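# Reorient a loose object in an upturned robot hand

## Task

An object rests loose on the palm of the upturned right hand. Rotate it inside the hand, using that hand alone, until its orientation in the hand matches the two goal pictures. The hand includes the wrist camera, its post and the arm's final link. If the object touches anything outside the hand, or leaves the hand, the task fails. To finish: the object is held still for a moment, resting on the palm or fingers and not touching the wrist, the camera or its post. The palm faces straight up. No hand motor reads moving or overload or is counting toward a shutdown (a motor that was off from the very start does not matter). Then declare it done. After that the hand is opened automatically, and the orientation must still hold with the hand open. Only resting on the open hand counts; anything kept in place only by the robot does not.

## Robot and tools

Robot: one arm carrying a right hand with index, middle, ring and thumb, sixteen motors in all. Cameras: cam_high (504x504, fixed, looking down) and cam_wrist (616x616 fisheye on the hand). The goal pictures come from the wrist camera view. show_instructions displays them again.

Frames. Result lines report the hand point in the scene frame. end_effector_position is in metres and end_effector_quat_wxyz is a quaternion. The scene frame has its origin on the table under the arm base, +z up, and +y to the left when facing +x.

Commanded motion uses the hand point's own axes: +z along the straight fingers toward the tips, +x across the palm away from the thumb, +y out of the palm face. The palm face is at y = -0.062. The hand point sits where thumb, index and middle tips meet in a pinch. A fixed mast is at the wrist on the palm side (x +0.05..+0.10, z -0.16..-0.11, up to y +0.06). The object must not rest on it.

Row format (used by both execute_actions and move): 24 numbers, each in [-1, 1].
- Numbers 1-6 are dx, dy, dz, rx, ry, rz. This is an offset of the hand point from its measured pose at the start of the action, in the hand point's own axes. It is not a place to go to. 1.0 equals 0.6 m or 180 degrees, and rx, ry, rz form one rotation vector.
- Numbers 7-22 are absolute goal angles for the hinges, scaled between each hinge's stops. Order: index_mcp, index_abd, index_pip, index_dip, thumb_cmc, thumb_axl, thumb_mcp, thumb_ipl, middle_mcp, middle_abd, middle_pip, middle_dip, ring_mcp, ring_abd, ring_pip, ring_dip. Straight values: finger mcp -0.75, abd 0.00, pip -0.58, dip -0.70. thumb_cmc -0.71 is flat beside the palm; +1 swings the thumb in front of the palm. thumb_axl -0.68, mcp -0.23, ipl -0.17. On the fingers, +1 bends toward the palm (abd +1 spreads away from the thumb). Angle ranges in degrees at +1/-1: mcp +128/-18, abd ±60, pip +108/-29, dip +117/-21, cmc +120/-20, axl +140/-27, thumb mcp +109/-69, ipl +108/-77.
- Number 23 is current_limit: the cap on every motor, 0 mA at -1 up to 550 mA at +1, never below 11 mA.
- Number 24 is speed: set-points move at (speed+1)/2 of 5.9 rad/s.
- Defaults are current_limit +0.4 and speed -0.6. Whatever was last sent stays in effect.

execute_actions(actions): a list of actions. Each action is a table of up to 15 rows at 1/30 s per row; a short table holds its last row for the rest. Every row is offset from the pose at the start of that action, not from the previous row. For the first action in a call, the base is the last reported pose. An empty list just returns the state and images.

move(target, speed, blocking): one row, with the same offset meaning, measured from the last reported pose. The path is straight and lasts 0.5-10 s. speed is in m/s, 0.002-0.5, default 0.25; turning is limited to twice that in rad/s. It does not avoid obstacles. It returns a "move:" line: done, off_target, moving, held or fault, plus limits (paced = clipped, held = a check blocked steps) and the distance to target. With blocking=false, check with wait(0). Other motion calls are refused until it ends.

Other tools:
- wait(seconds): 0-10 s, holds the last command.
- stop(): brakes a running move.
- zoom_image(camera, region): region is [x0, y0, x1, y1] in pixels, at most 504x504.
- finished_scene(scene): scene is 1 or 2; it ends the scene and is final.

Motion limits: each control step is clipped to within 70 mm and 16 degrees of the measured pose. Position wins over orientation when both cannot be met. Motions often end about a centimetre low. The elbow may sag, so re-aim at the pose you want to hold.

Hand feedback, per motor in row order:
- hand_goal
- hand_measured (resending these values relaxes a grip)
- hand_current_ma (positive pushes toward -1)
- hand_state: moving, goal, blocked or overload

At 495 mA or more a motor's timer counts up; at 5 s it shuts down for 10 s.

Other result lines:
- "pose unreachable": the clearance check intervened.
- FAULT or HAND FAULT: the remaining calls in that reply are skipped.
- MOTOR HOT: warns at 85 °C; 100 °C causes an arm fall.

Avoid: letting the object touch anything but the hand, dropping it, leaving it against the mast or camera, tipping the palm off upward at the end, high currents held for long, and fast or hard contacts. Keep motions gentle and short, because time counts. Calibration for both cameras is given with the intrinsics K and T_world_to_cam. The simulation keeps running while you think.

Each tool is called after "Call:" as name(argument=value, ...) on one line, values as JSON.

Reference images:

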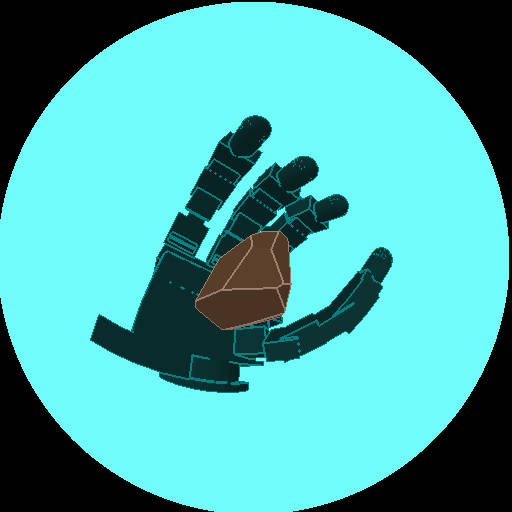

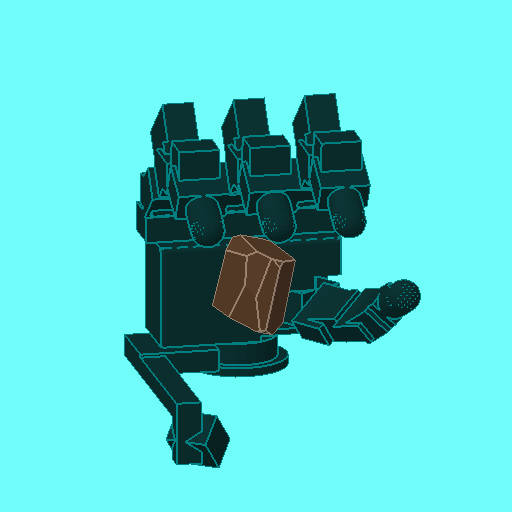

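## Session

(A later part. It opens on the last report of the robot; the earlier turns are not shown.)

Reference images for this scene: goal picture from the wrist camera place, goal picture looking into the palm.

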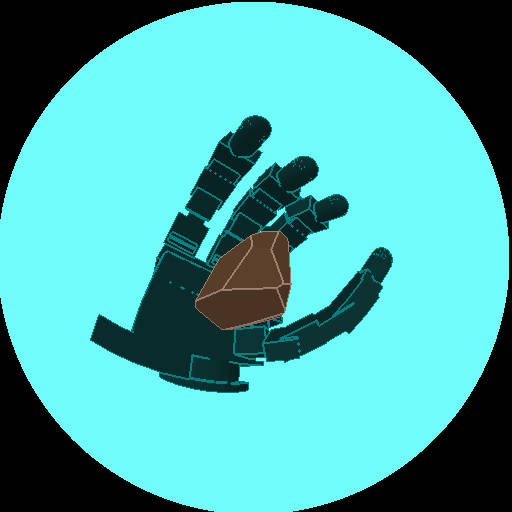

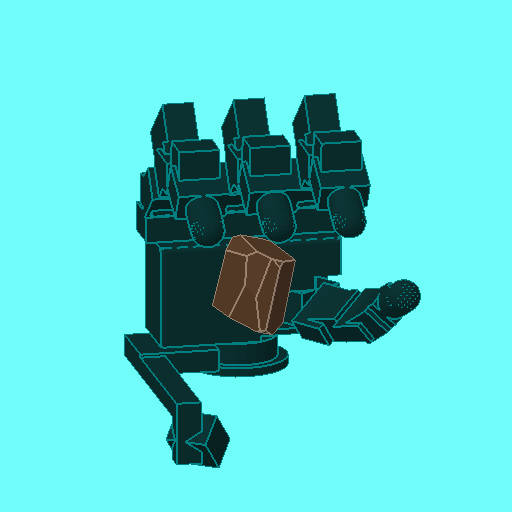

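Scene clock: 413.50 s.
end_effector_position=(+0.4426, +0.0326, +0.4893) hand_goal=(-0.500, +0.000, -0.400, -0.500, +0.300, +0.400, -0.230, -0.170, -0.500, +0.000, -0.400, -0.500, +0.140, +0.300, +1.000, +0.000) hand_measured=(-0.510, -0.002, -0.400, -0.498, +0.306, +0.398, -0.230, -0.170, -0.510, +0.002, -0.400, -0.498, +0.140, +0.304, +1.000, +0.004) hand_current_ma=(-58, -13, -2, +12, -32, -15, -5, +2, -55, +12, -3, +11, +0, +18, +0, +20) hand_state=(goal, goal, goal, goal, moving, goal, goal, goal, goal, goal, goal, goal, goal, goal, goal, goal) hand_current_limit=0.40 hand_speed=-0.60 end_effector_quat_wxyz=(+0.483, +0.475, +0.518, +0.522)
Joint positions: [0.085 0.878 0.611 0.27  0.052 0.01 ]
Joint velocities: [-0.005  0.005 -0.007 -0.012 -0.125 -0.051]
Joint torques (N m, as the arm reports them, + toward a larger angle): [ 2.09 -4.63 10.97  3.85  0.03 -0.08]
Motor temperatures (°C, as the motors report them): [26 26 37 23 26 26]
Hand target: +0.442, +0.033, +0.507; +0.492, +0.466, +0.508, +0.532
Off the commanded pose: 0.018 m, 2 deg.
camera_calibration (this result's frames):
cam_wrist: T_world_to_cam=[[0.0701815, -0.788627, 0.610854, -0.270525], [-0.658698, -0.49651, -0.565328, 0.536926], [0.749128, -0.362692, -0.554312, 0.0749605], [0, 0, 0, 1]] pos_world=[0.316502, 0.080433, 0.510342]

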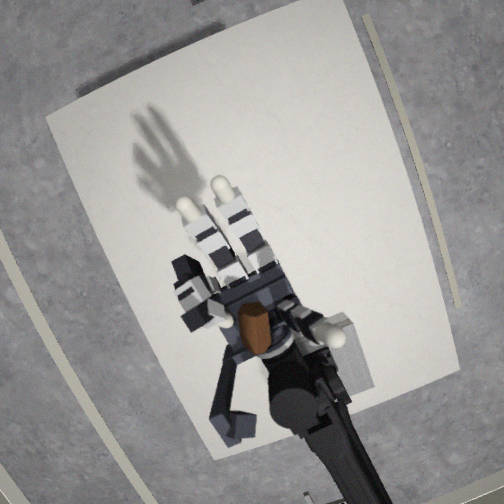

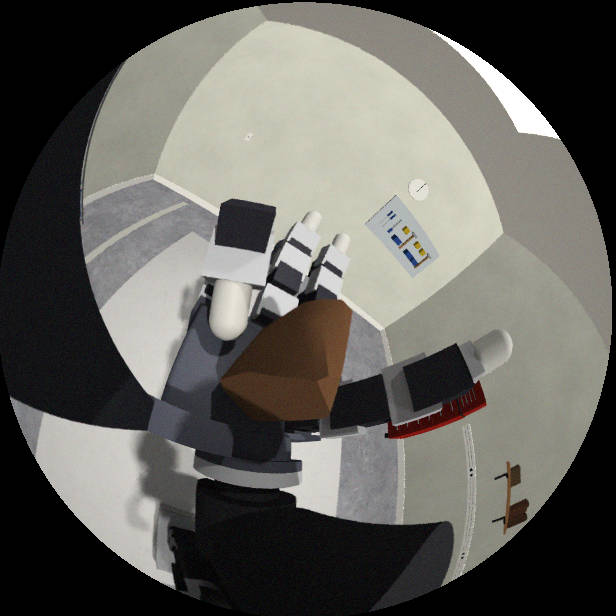

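Call:
execute_actions(actions=[[[0,0.03,0,-0.012,0,0,-0.5,0,-0.4,-0.5,-0.3,0.4,-0.23,-0.17,-0.5,0,-0.4,-0.5,0.14,0.0,1.0,0,0.4,-0.4]],[[0,0.03,0,-0.012,0,0,-0.5,0,-0.4,-0.5,-0.6,0.4,-0.23,-0.17,-0.5,0,-0.4,-0.5,-0.5,0.0,0.5,-0.3,0.4,-0.4]],[[0,0.03,0,-0.012,0,0,-0.5,0,-0.4,-0.5,-0.6,0.4,-0.23,-0.17,-0.5,0,-0.4,-0.5,-0.5,0.0,-0.4,-0.5,0.4,-0.4]]])

Call:
zoom_image(camera="cam_wrist", region=[150, 200, 450, 500])

Call:
zoom_image(camera="cam_high", region=[170, 250, 370, 420])

Scene clock: 420.17 s.
end_effector_position=(+0.4426, +0.0326, +0.4893) hand_goal=(-0.500, +0.000, -0.400, -0.500, -0.600, +0.400, -0.230, -0.170, -0.500, +0.000, -0.400, -0.500, -0.500, +0.000, -0.400, -0.500) hand_measured=(-0.510, -0.002, -0.400, -0.498, -0.610, +0.398, -0.234, -0.170, -0.510, +0.002, -0.400, -0.498, -0.508, +0.004, -0.016, -0.498) hand_current_ma=(-58, -13, -2, +12, -56, -15, -32, +0, -55, +12, -3, +11, -48, +16, +54, +14) hand_state=(goal, goal, goal, goal, goal, goal, goal, goal, goal, goal, goal, goal, goal, goal, moving, goal) hand_current_limit=0.40 hand_speed=-0.40 end_effector_quat_wxyz=(+0.483, +0.475, +0.518, +0.522)
Joint positions: [0.085 0.878 0.611 0.27  0.052 0.01 ]
Joint velocities: [-0.015 -0.005 -0.007  0.007  0.007  0.022]
Joint torques (N m, as the arm reports them, + toward a larger angle): [ 2.11 -4.47 10.95  3.91  0.05 -0.13]
Motor temperatures (°C, as the motors report them): [26 26 37 23 26 26]
Hand target: +0.442, +0.033, +0.507; +0.492, +0.466, +0.508, +0.532
Off the commanded pose: 0.018 m, 2 deg.
camera_calibration (this result's frames):
cam_wrist: T_world_to_cam=[[0.0701815, -0.788627, 0.610854, -0.270525], [-0.658698, -0.49651, -0.565328, 0.536926], [0.749128, -0.362692, -0.554312, 0.0749605], [0, 0, 0, 1]] pos_world=[0.316502, 0.080433, 0.510342]

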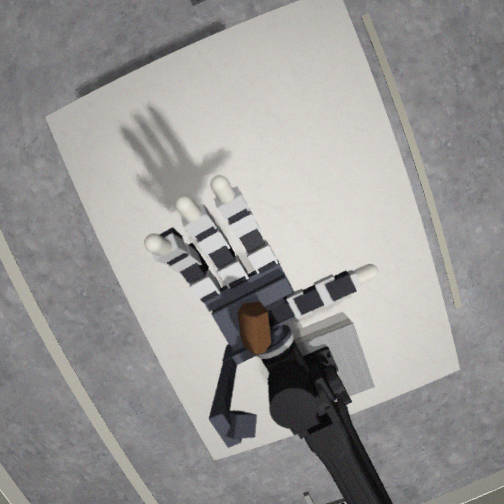

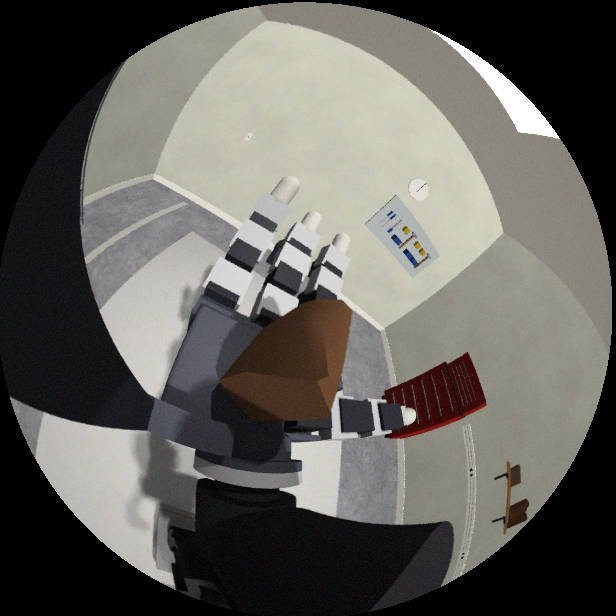

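Region (150, 200, 450, 500) of cam_wrist's 616x616 image, scaled by 1.680, with more detail than that image has.

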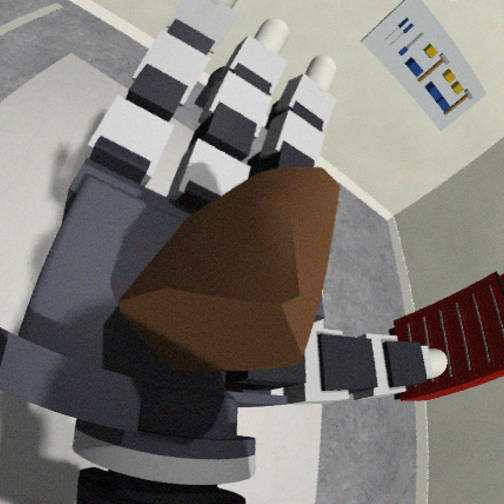

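Region (170, 250, 370, 420) of cam_high's 504x504 image, scaled by 2.520, with more detail than that image has; it fills the top 428 rows of this view, and the rest is white.

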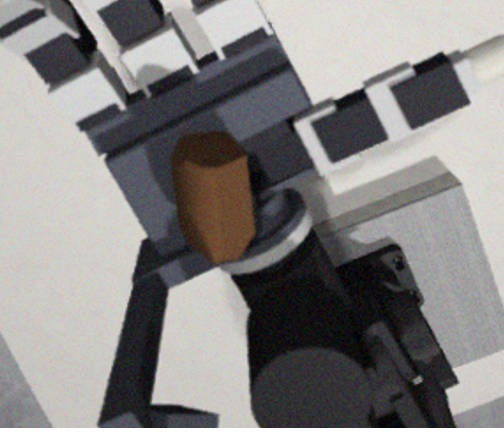

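Call:
execute_actions(actions=[[[0,0.03,0,0.02,0,0,-0.2,0,1,0.37,-0.1,0.4,-0.23,-0.17,-0.2,0,1,0.37,-0.2,0,1,0.37,0.6,-0.2]],[[0,0.03,0,0.03,0,0,-0.2,0,1,0.37,-0.1,0.4,-0.23,-0.17,-0.2,0,1,0.37,-0.2,0,1,0.37,0.6,-0.2]],[[0,0.03,0,0.03,0,0,-0.2,0,1,0.37,-0.1,0.4,-0.23,-0.17,-0.2,0,1,0.37,-0.2,0,1,0.37,0.6,-0.2]]])

Scene clock: 440.93 s.
end_effector_position=(+0.4456, +0.0317, +0.4080) hand_goal=(-0.200, +0.000, +1.000, +0.370, -0.100, +0.400, -0.230, -0.170, -0.200, +0.000, +1.000, +0.370, -0.200, +0.000, +1.000, +0.370) hand_measured=(-0.214, -0.002, +1.000, +0.368, -0.120, +0.398, -0.236, -0.170, -0.214, +0.002, +1.000, +0.368, -0.214, +0.004, +1.000, +0.368) hand_current_ma=(-73, -13, -4, -11, -103, -15, -33, +0, -70, +11, -5, -7, -76, +16, -4, -11) hand_state=(goal, goal, goal, goal, goal, goal, goal, goal, goal, goal, goal, goal, goal, goal, goal, goal) hand_current_limit=0.60 hand_speed=-0.20 end_effector_quat_wxyz=(+0.375, +0.565, +0.623, +0.390)
Joint positions: [ 0.085  0.818  0.667 -0.287  0.052  0.01 ]
Joint velocities: [ 0.005 -0.015 -0.007 -0.002  0.022 -0.007]
Joint torques (N m, as the arm reports them, + toward a larger angle): [ 1.98 -4.71 14.35  2.39  0.16 -0.03]
Motor temperatures (°C, as the motors report them): [26 26 38 23 26 26]
Hand target: +0.447, +0.033, +0.454; +0.392, +0.554, +0.608, +0.412
Off the commanded pose: 0.047 m, 4 deg.
camera_calibration (this result's frames):
cam_wrist: T_world_to_cam=[[0.326544, -0.755069, 0.568541, -0.319706], [-0.832828, -0.514295, -0.204688, 0.423505], [0.446952, -0.406658, -0.796783, 0.262257], [0, 0, 0, 1]] pos_world=[0.339888, 0.0830556, 0.477414]

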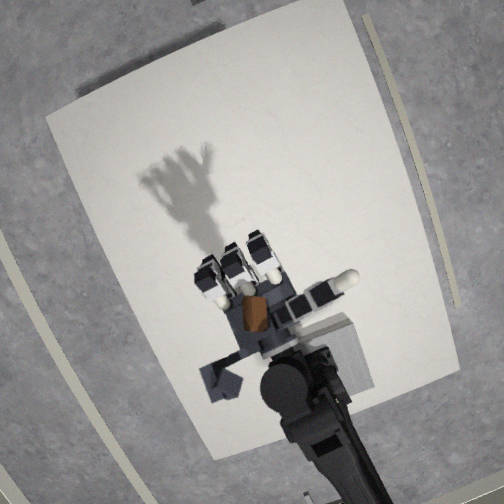

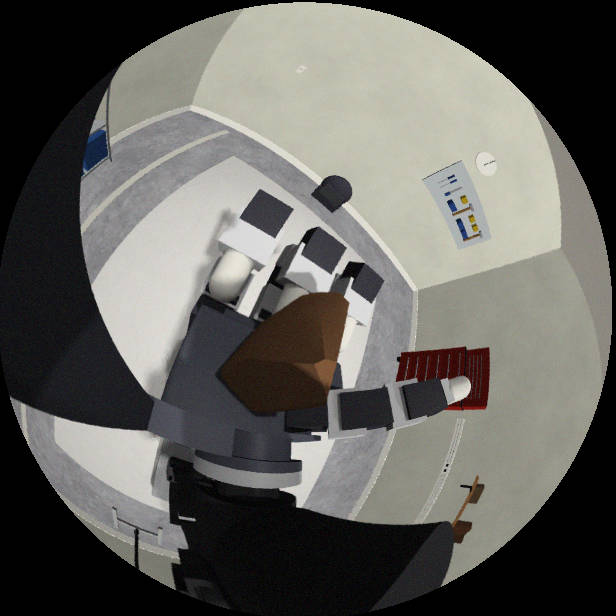

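Call:
zoom_image(camera="cam_wrist", region=[150, 200, 450, 500])

Call:
execute_actions(actions=[])

Region (150, 200, 450, 500) of cam_wrist's 616x616 image, scaled by 1.680, with more detail than that image has.

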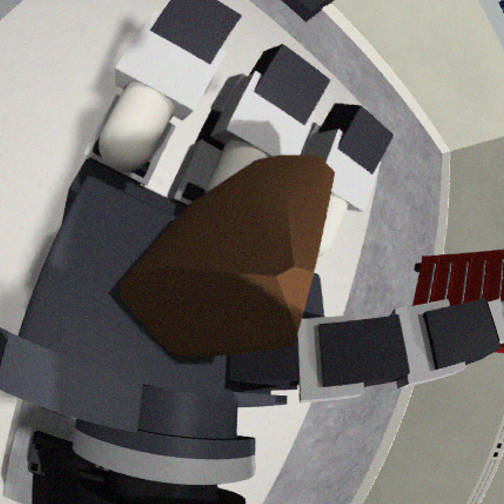

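Scene clock: 442.90 s.
end_effector_position=(+0.4456, +0.0317, +0.4079) hand_goal=(-0.200, +0.000, +1.000, +0.370, -0.100, +0.400, -0.230, -0.170, -0.200, +0.000, +1.000, +0.370, -0.200, +0.000, +1.000, +0.370) hand_measured=(-0.214, -0.002, +1.000, +0.368, -0.120, +0.398, -0.236, -0.170, -0.214, +0.002, +1.000, +0.368, -0.214, +0.004, +1.000, +0.368) hand_current_ma=(-73, -13, -4, -11, -103, -15, -33, +0, -70, +11, -5, -7, -76, +16, -4, -11) hand_state=(goal, goal, goal, goal, goal, goal, goal, goal, goal, goal, goal, goal, goal, goal, goal, goal) hand_current_limit=0.60 hand_speed=-0.20 end_effector_quat_wxyz=(+0.375, +0.565, +0.623, +0.390)
Joint positions: [ 0.085  0.818  0.667 -0.287  0.052  0.01 ]
Joint velocities: [-0.005 -0.005 -0.017  0.012 -0.11  -0.007]
Joint torques (N m, as the arm reports them, + toward a larger angle): [ 2.11 -4.86 14.37  2.33  0.16 -0.04]
Motor temperatures (°C, as the motors report them): [26 26 38 23 26 26]
Hand target: +0.447, +0.033, +0.454; +0.392, +0.554, +0.608, +0.412
Off the commanded pose: 0.047 m, 4 deg.
camera_calibration (this result's frames):
cam_wrist: T_world_to_cam=[[0.326755, -0.755043, 0.568456, -0.319708], [-0.832909, -0.514301, -0.204347, 0.423372], [0.446648, -0.406701, -0.796932, 0.262379], [0, 0, 0, 1]] pos_world=[0.339905, 0.0830569, 0.477353]

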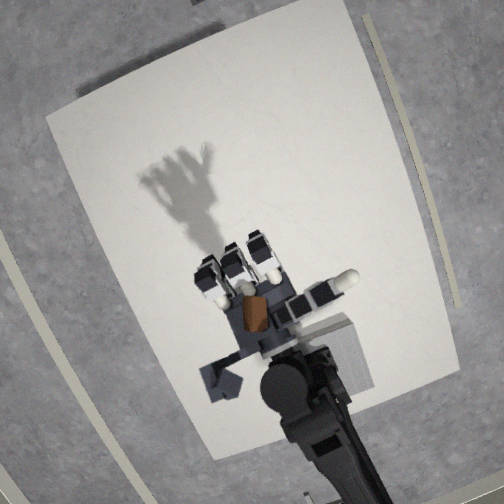

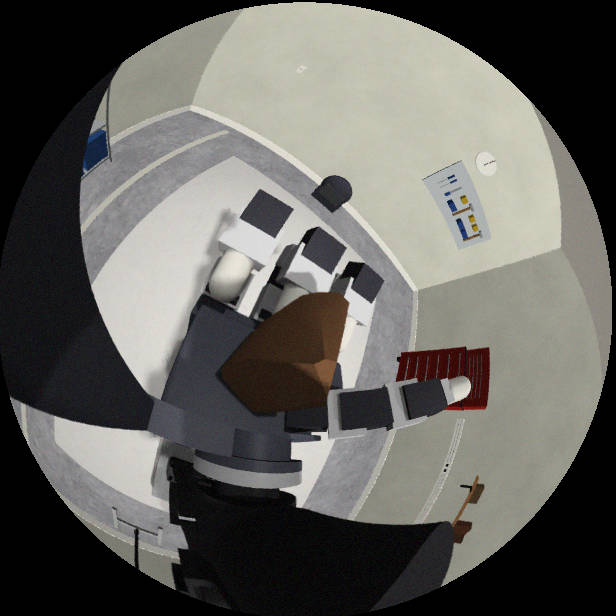

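Call:
execute_actions(actions=[[[0,0.071,-0.029,-0.022,0,0,-0.2,0,1,0.37,-0.1,0.4,-0.23,-0.17,-0.35,0,1,0.46,-0.2,0,1,0.37,0.6,-0.8]],[[0,0.071,-0.029,-0.022,0,0,-0.2,0,1,0.37,-0.1,0.4,-0.23,-0.17,-0.35,0,1,0.46,-0.2,0,1,0.37,0.6,-0.8]]])

Call:
zoom_image(camera="cam_wrist", region=[150, 200, 450, 500])

Scene clock: 448.43 s.
end_effector_position=(+0.4455, +0.0317, +0.4080) hand_goal=(-0.200, +0.000, +1.000, +0.370, -0.100, +0.400, -0.230, -0.170, -0.350, +0.000, +1.000, +0.460, -0.200, +0.000, +1.000, +0.370) hand_measured=(-0.214, -0.002, +1.000, +0.368, -0.120, +0.398, -0.236, -0.170, -0.356, +0.002, +1.000, +0.458, -0.214, +0.004, +1.000, +0.368) hand_current_ma=(-73, -13, -4, -11, -103, -15, -33, +0, -31, +11, -3, -6, -76, +16, -4, -11) hand_state=(goal, goal, goal, goal, goal, goal, goal, goal, goal, goal, goal, goal, goal, goal, goal, goal) hand_current_limit=0.60 hand_speed=-0.80 end_effector_quat_wxyz=(+0.375, +0.565, +0.623, +0.390)
Joint positions: [ 0.085  0.817  0.667 -0.287  0.052  0.01 ]
Joint velocities: [-0.005  0.005  0.002  0.007 -0.007 -0.007]
Joint torques (N m, as the arm reports them, + toward a larger angle): [ 2.22 -5.38 13.84  2.55  0.17 -0.1 ]
Motor temperatures (°C, as the motors report them): [26 26 39 23 26 26]
Hand target: +0.445, +0.033, +0.453; +0.394, +0.551, +0.609, +0.412
Off the commanded pose: 0.046 m, 4 deg.
camera_calibration (this result's frames):
cam_wrist: T_world_to_cam=[[0.326544, -0.755069, 0.568541, -0.319718], [-0.832828, -0.514295, -0.204688, 0.423427], [0.446952, -0.406658, -0.796783, 0.262348], [0, 0, 0, 1]] pos_world=[0.339787, 0.0830431, 0.477478]

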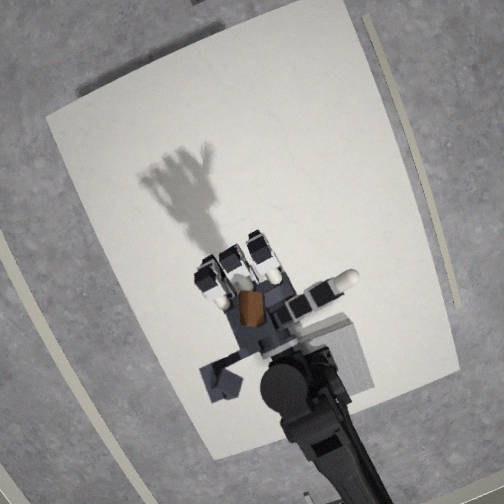

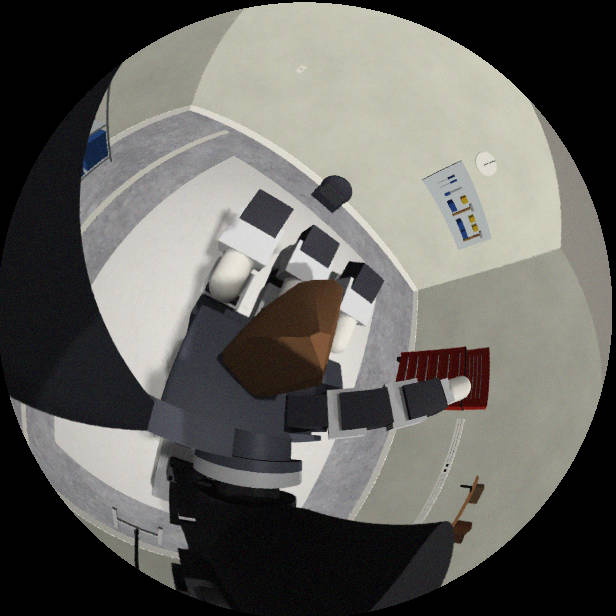

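Region (150, 200, 450, 500) of cam_wrist's 616x616 image, scaled by 1.680, with more detail than that image has.

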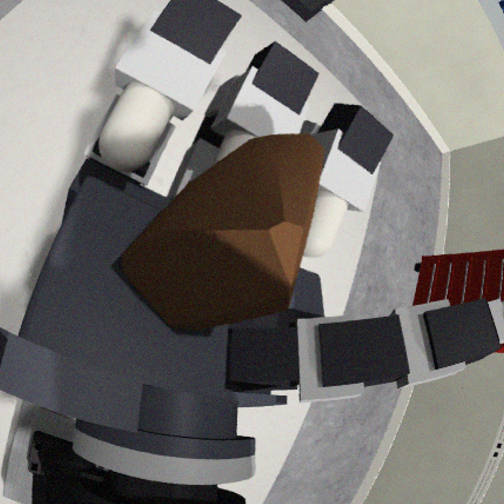

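Call:
move(target=[0,0.149,-0.075,-0.152,0,0,-0.2,0,1,0.37,-0.1,0.4,-0.23,-0.17,-0.35,0,1,0.46,-0.2,0,1,0.37,0.6,-0.8], speed=0.15)

Call:
zoom_image(camera="cam_wrist", region=[150, 200, 450, 500])

Call:
zoom_image(camera="cam_high", region=[170, 230, 370, 400])

Scene clock: 454.43 s.
end_effector_position=(+0.4416, +0.0340, +0.4996) hand_goal=(-0.200, +0.000, +1.000, +0.370, -0.100, +0.400, -0.230, -0.170, -0.350, +0.000, +1.000, +0.460, -0.200, +0.000, +1.000, +0.370) hand_measured=(-0.214, -0.002, +1.000, +0.368, -0.120, +0.398, -0.236, -0.170, -0.356, +0.002, +1.000, +0.458, -0.214, +0.004, +1.000, +0.368) hand_current_ma=(-73, -13, -1, -11, -103, -15, -33, +0, -33, +11, -3, -6, -76, +16, -1, -11) hand_state=(goal, goal, goal, goal, goal, goal, goal, goal, goal, goal, goal, goal, goal, goal, goal, goal) hand_current_limit=0.60 hand_speed=-0.80 end_effector_quat_wxyz=(+0.485, +0.471, +0.519, +0.523)
Joint positions: [0.085 0.869 0.63  0.247 0.047 0.003]
Joint velocities: [-0.005 -0.005  0.002  0.007 -0.007 -0.051]
Joint torques (N m, as the arm reports them, + toward a larger angle): [ 1.95 -3.84  9.57  4.69 -0.05 -0.2 ]
Motor temperatures (°C, as the motors report them): [26 26 40 23 26 26]
Hand target: +0.441, +0.035, +0.507; +0.495, +0.461, +0.513, +0.529
Off the commanded pose: 0.008 m, 2 deg.
move: done
camera_calibration (this result's frames):
cam_wrist: T_world_to_cam=[[0.0701803, -0.784265, 0.616444, -0.278502], [-0.653122, -0.503221, -0.565862, 0.540775], [0.753994, -0.362901, -0.547537, 0.0763755], [0, 0, 0, 1]] pos_world=[0.315151, 0.081427, 0.519503]

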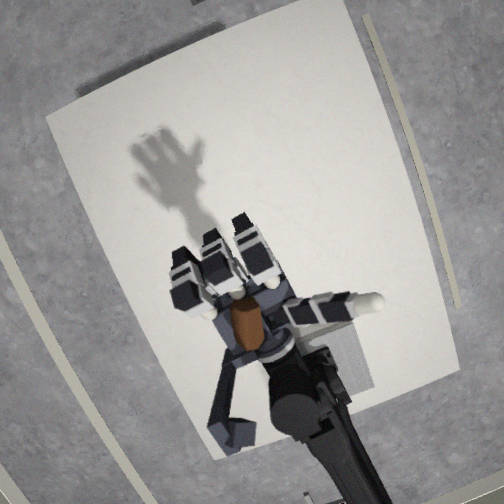

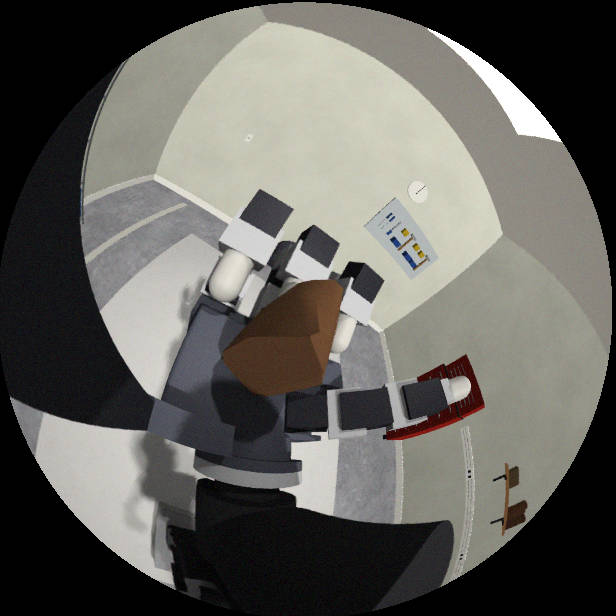

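Region (150, 200, 450, 500) of cam_wrist's 616x616 image, scaled by 1.680, with more detail than that image has.

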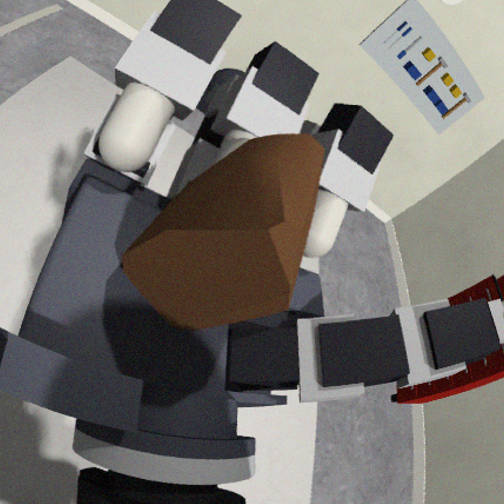

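Region (170, 230, 370, 400) of cam_high's 504x504 image, scaled by 2.520, with more detail than that image has; it fills the top 428 rows of this view, and the rest is white.

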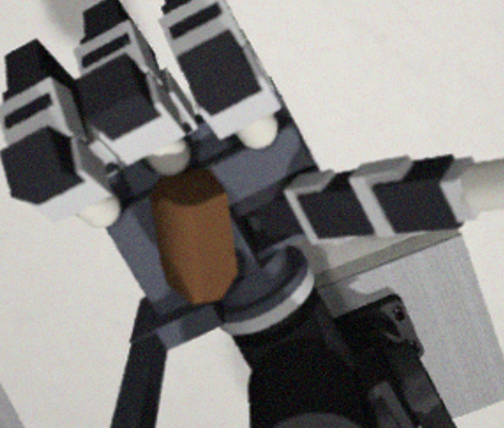

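Call:
execute_actions(actions=[[[0,0.013,0,-0.01,0,0,-0.6,0,0.4,0,-0.5,0.4,-0.23,-0.17,-0.7,0,0.6,0.3,-0.6,0,0.4,0,0.6,-0.3]],[[0,0.013,0,-0.01,0,0,-0.5,0,-0.3,-0.4,-0.5,0.4,-0.23,-0.17,-0.5,0,-0.3,-0.4,-0.5,0,-0.3,-0.4,0.6,-0.2]],[[0,0.013,0,-0.01,0,0,-0.5,0,-0.3,-0.4,-0.5,0.4,-0.23,-0.17,-0.5,0,-0.3,-0.4,-0.5,0,-0.3,-0.4,0.6,-0.2]]])

Call:
zoom_image(camera="cam_high", region=[170, 230, 370, 400])

Scene clock: 461.13 s.
end_effector_position=(+0.4419, +0.0341, +0.4992) hand_goal=(-0.500, +0.000, -0.300, -0.400, -0.500, +0.400, -0.230, -0.170, -0.500, +0.000, -0.300, -0.400, -0.500, +0.000, -0.300, -0.400) hand_measured=(-0.524, -0.002, -0.300, -0.398, -0.510, +0.398, -0.236, -0.170, -0.522, +0.002, -0.300, -0.398, -0.524, +0.004, -0.300, -0.398) hand_current_ma=(-127, -13, +0, +12, -54, -15, -35, +0, -117, +11, +0, +12, -129, +16, +0, +13) hand_state=(blocked, goal, goal, goal, goal, goal, goal, goal, blocked, goal, goal, goal, blocked, goal, goal, goal) hand_current_limit=0.60 hand_speed=-0.20 end_effector_quat_wxyz=(+0.485, +0.471, +0.519, +0.522)
Joint positions: [0.085 0.87  0.63  0.247 0.047 0.003]
Joint velocities: [-0.015 -0.024  0.002  0.002  0.051 -0.037]
Joint torques (N m, as the arm reports them, + toward a larger angle): [ 1.97 -3.9   9.8   4.73  0.03 -0.11]
Motor temperatures (°C, as the motors report them): [26 26 39 23 26 26]
Hand target: +0.442, +0.034, +0.507; +0.492, +0.464, +0.511, +0.530
Off the commanded pose: 0.008 m, 2 deg.
camera_calibration (this result's frames):
cam_wrist: T_world_to_cam=[[0.0706125, -0.78397, 0.61677, -0.278598], [-0.65354, -0.503482, -0.565147, 0.540656], [0.753591, -0.363178, -0.547908, 0.0763082], [0, 0, 0, 1]] pos_world=[0.315508, 0.0815114, 0.519191]

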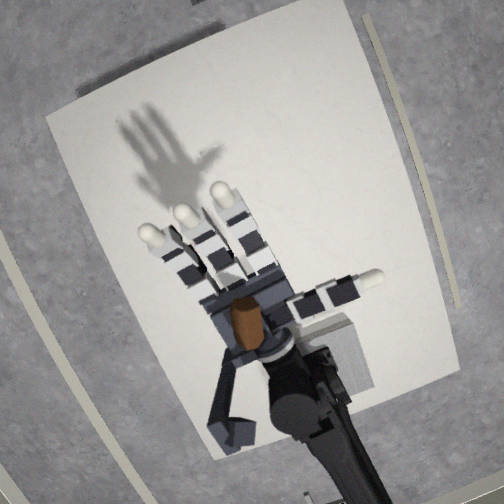

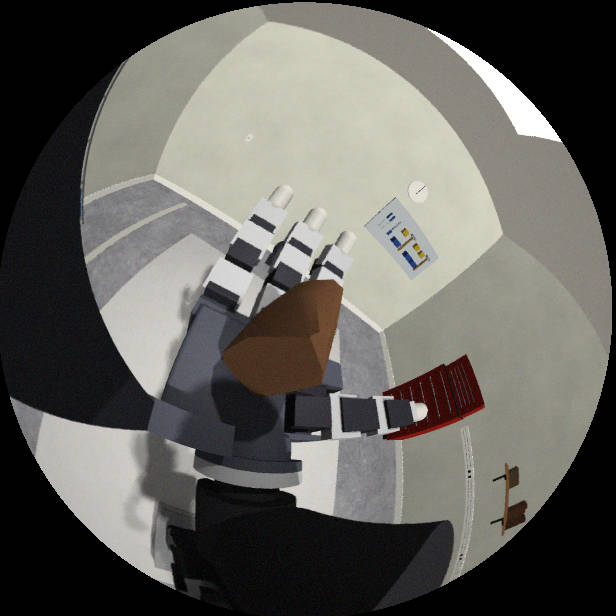

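Region (170, 230, 370, 400) of cam_high's 504x504 image, scaled by 2.520, with more detail than that image has; it fills the top 428 rows of this view, and the rest is white.

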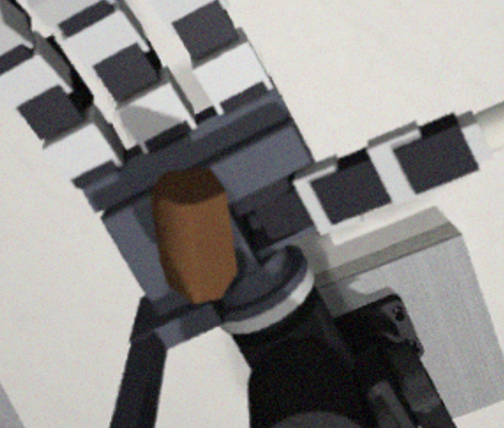

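Call:
finished_scene(scene=1)

The scene is finished: the task was done.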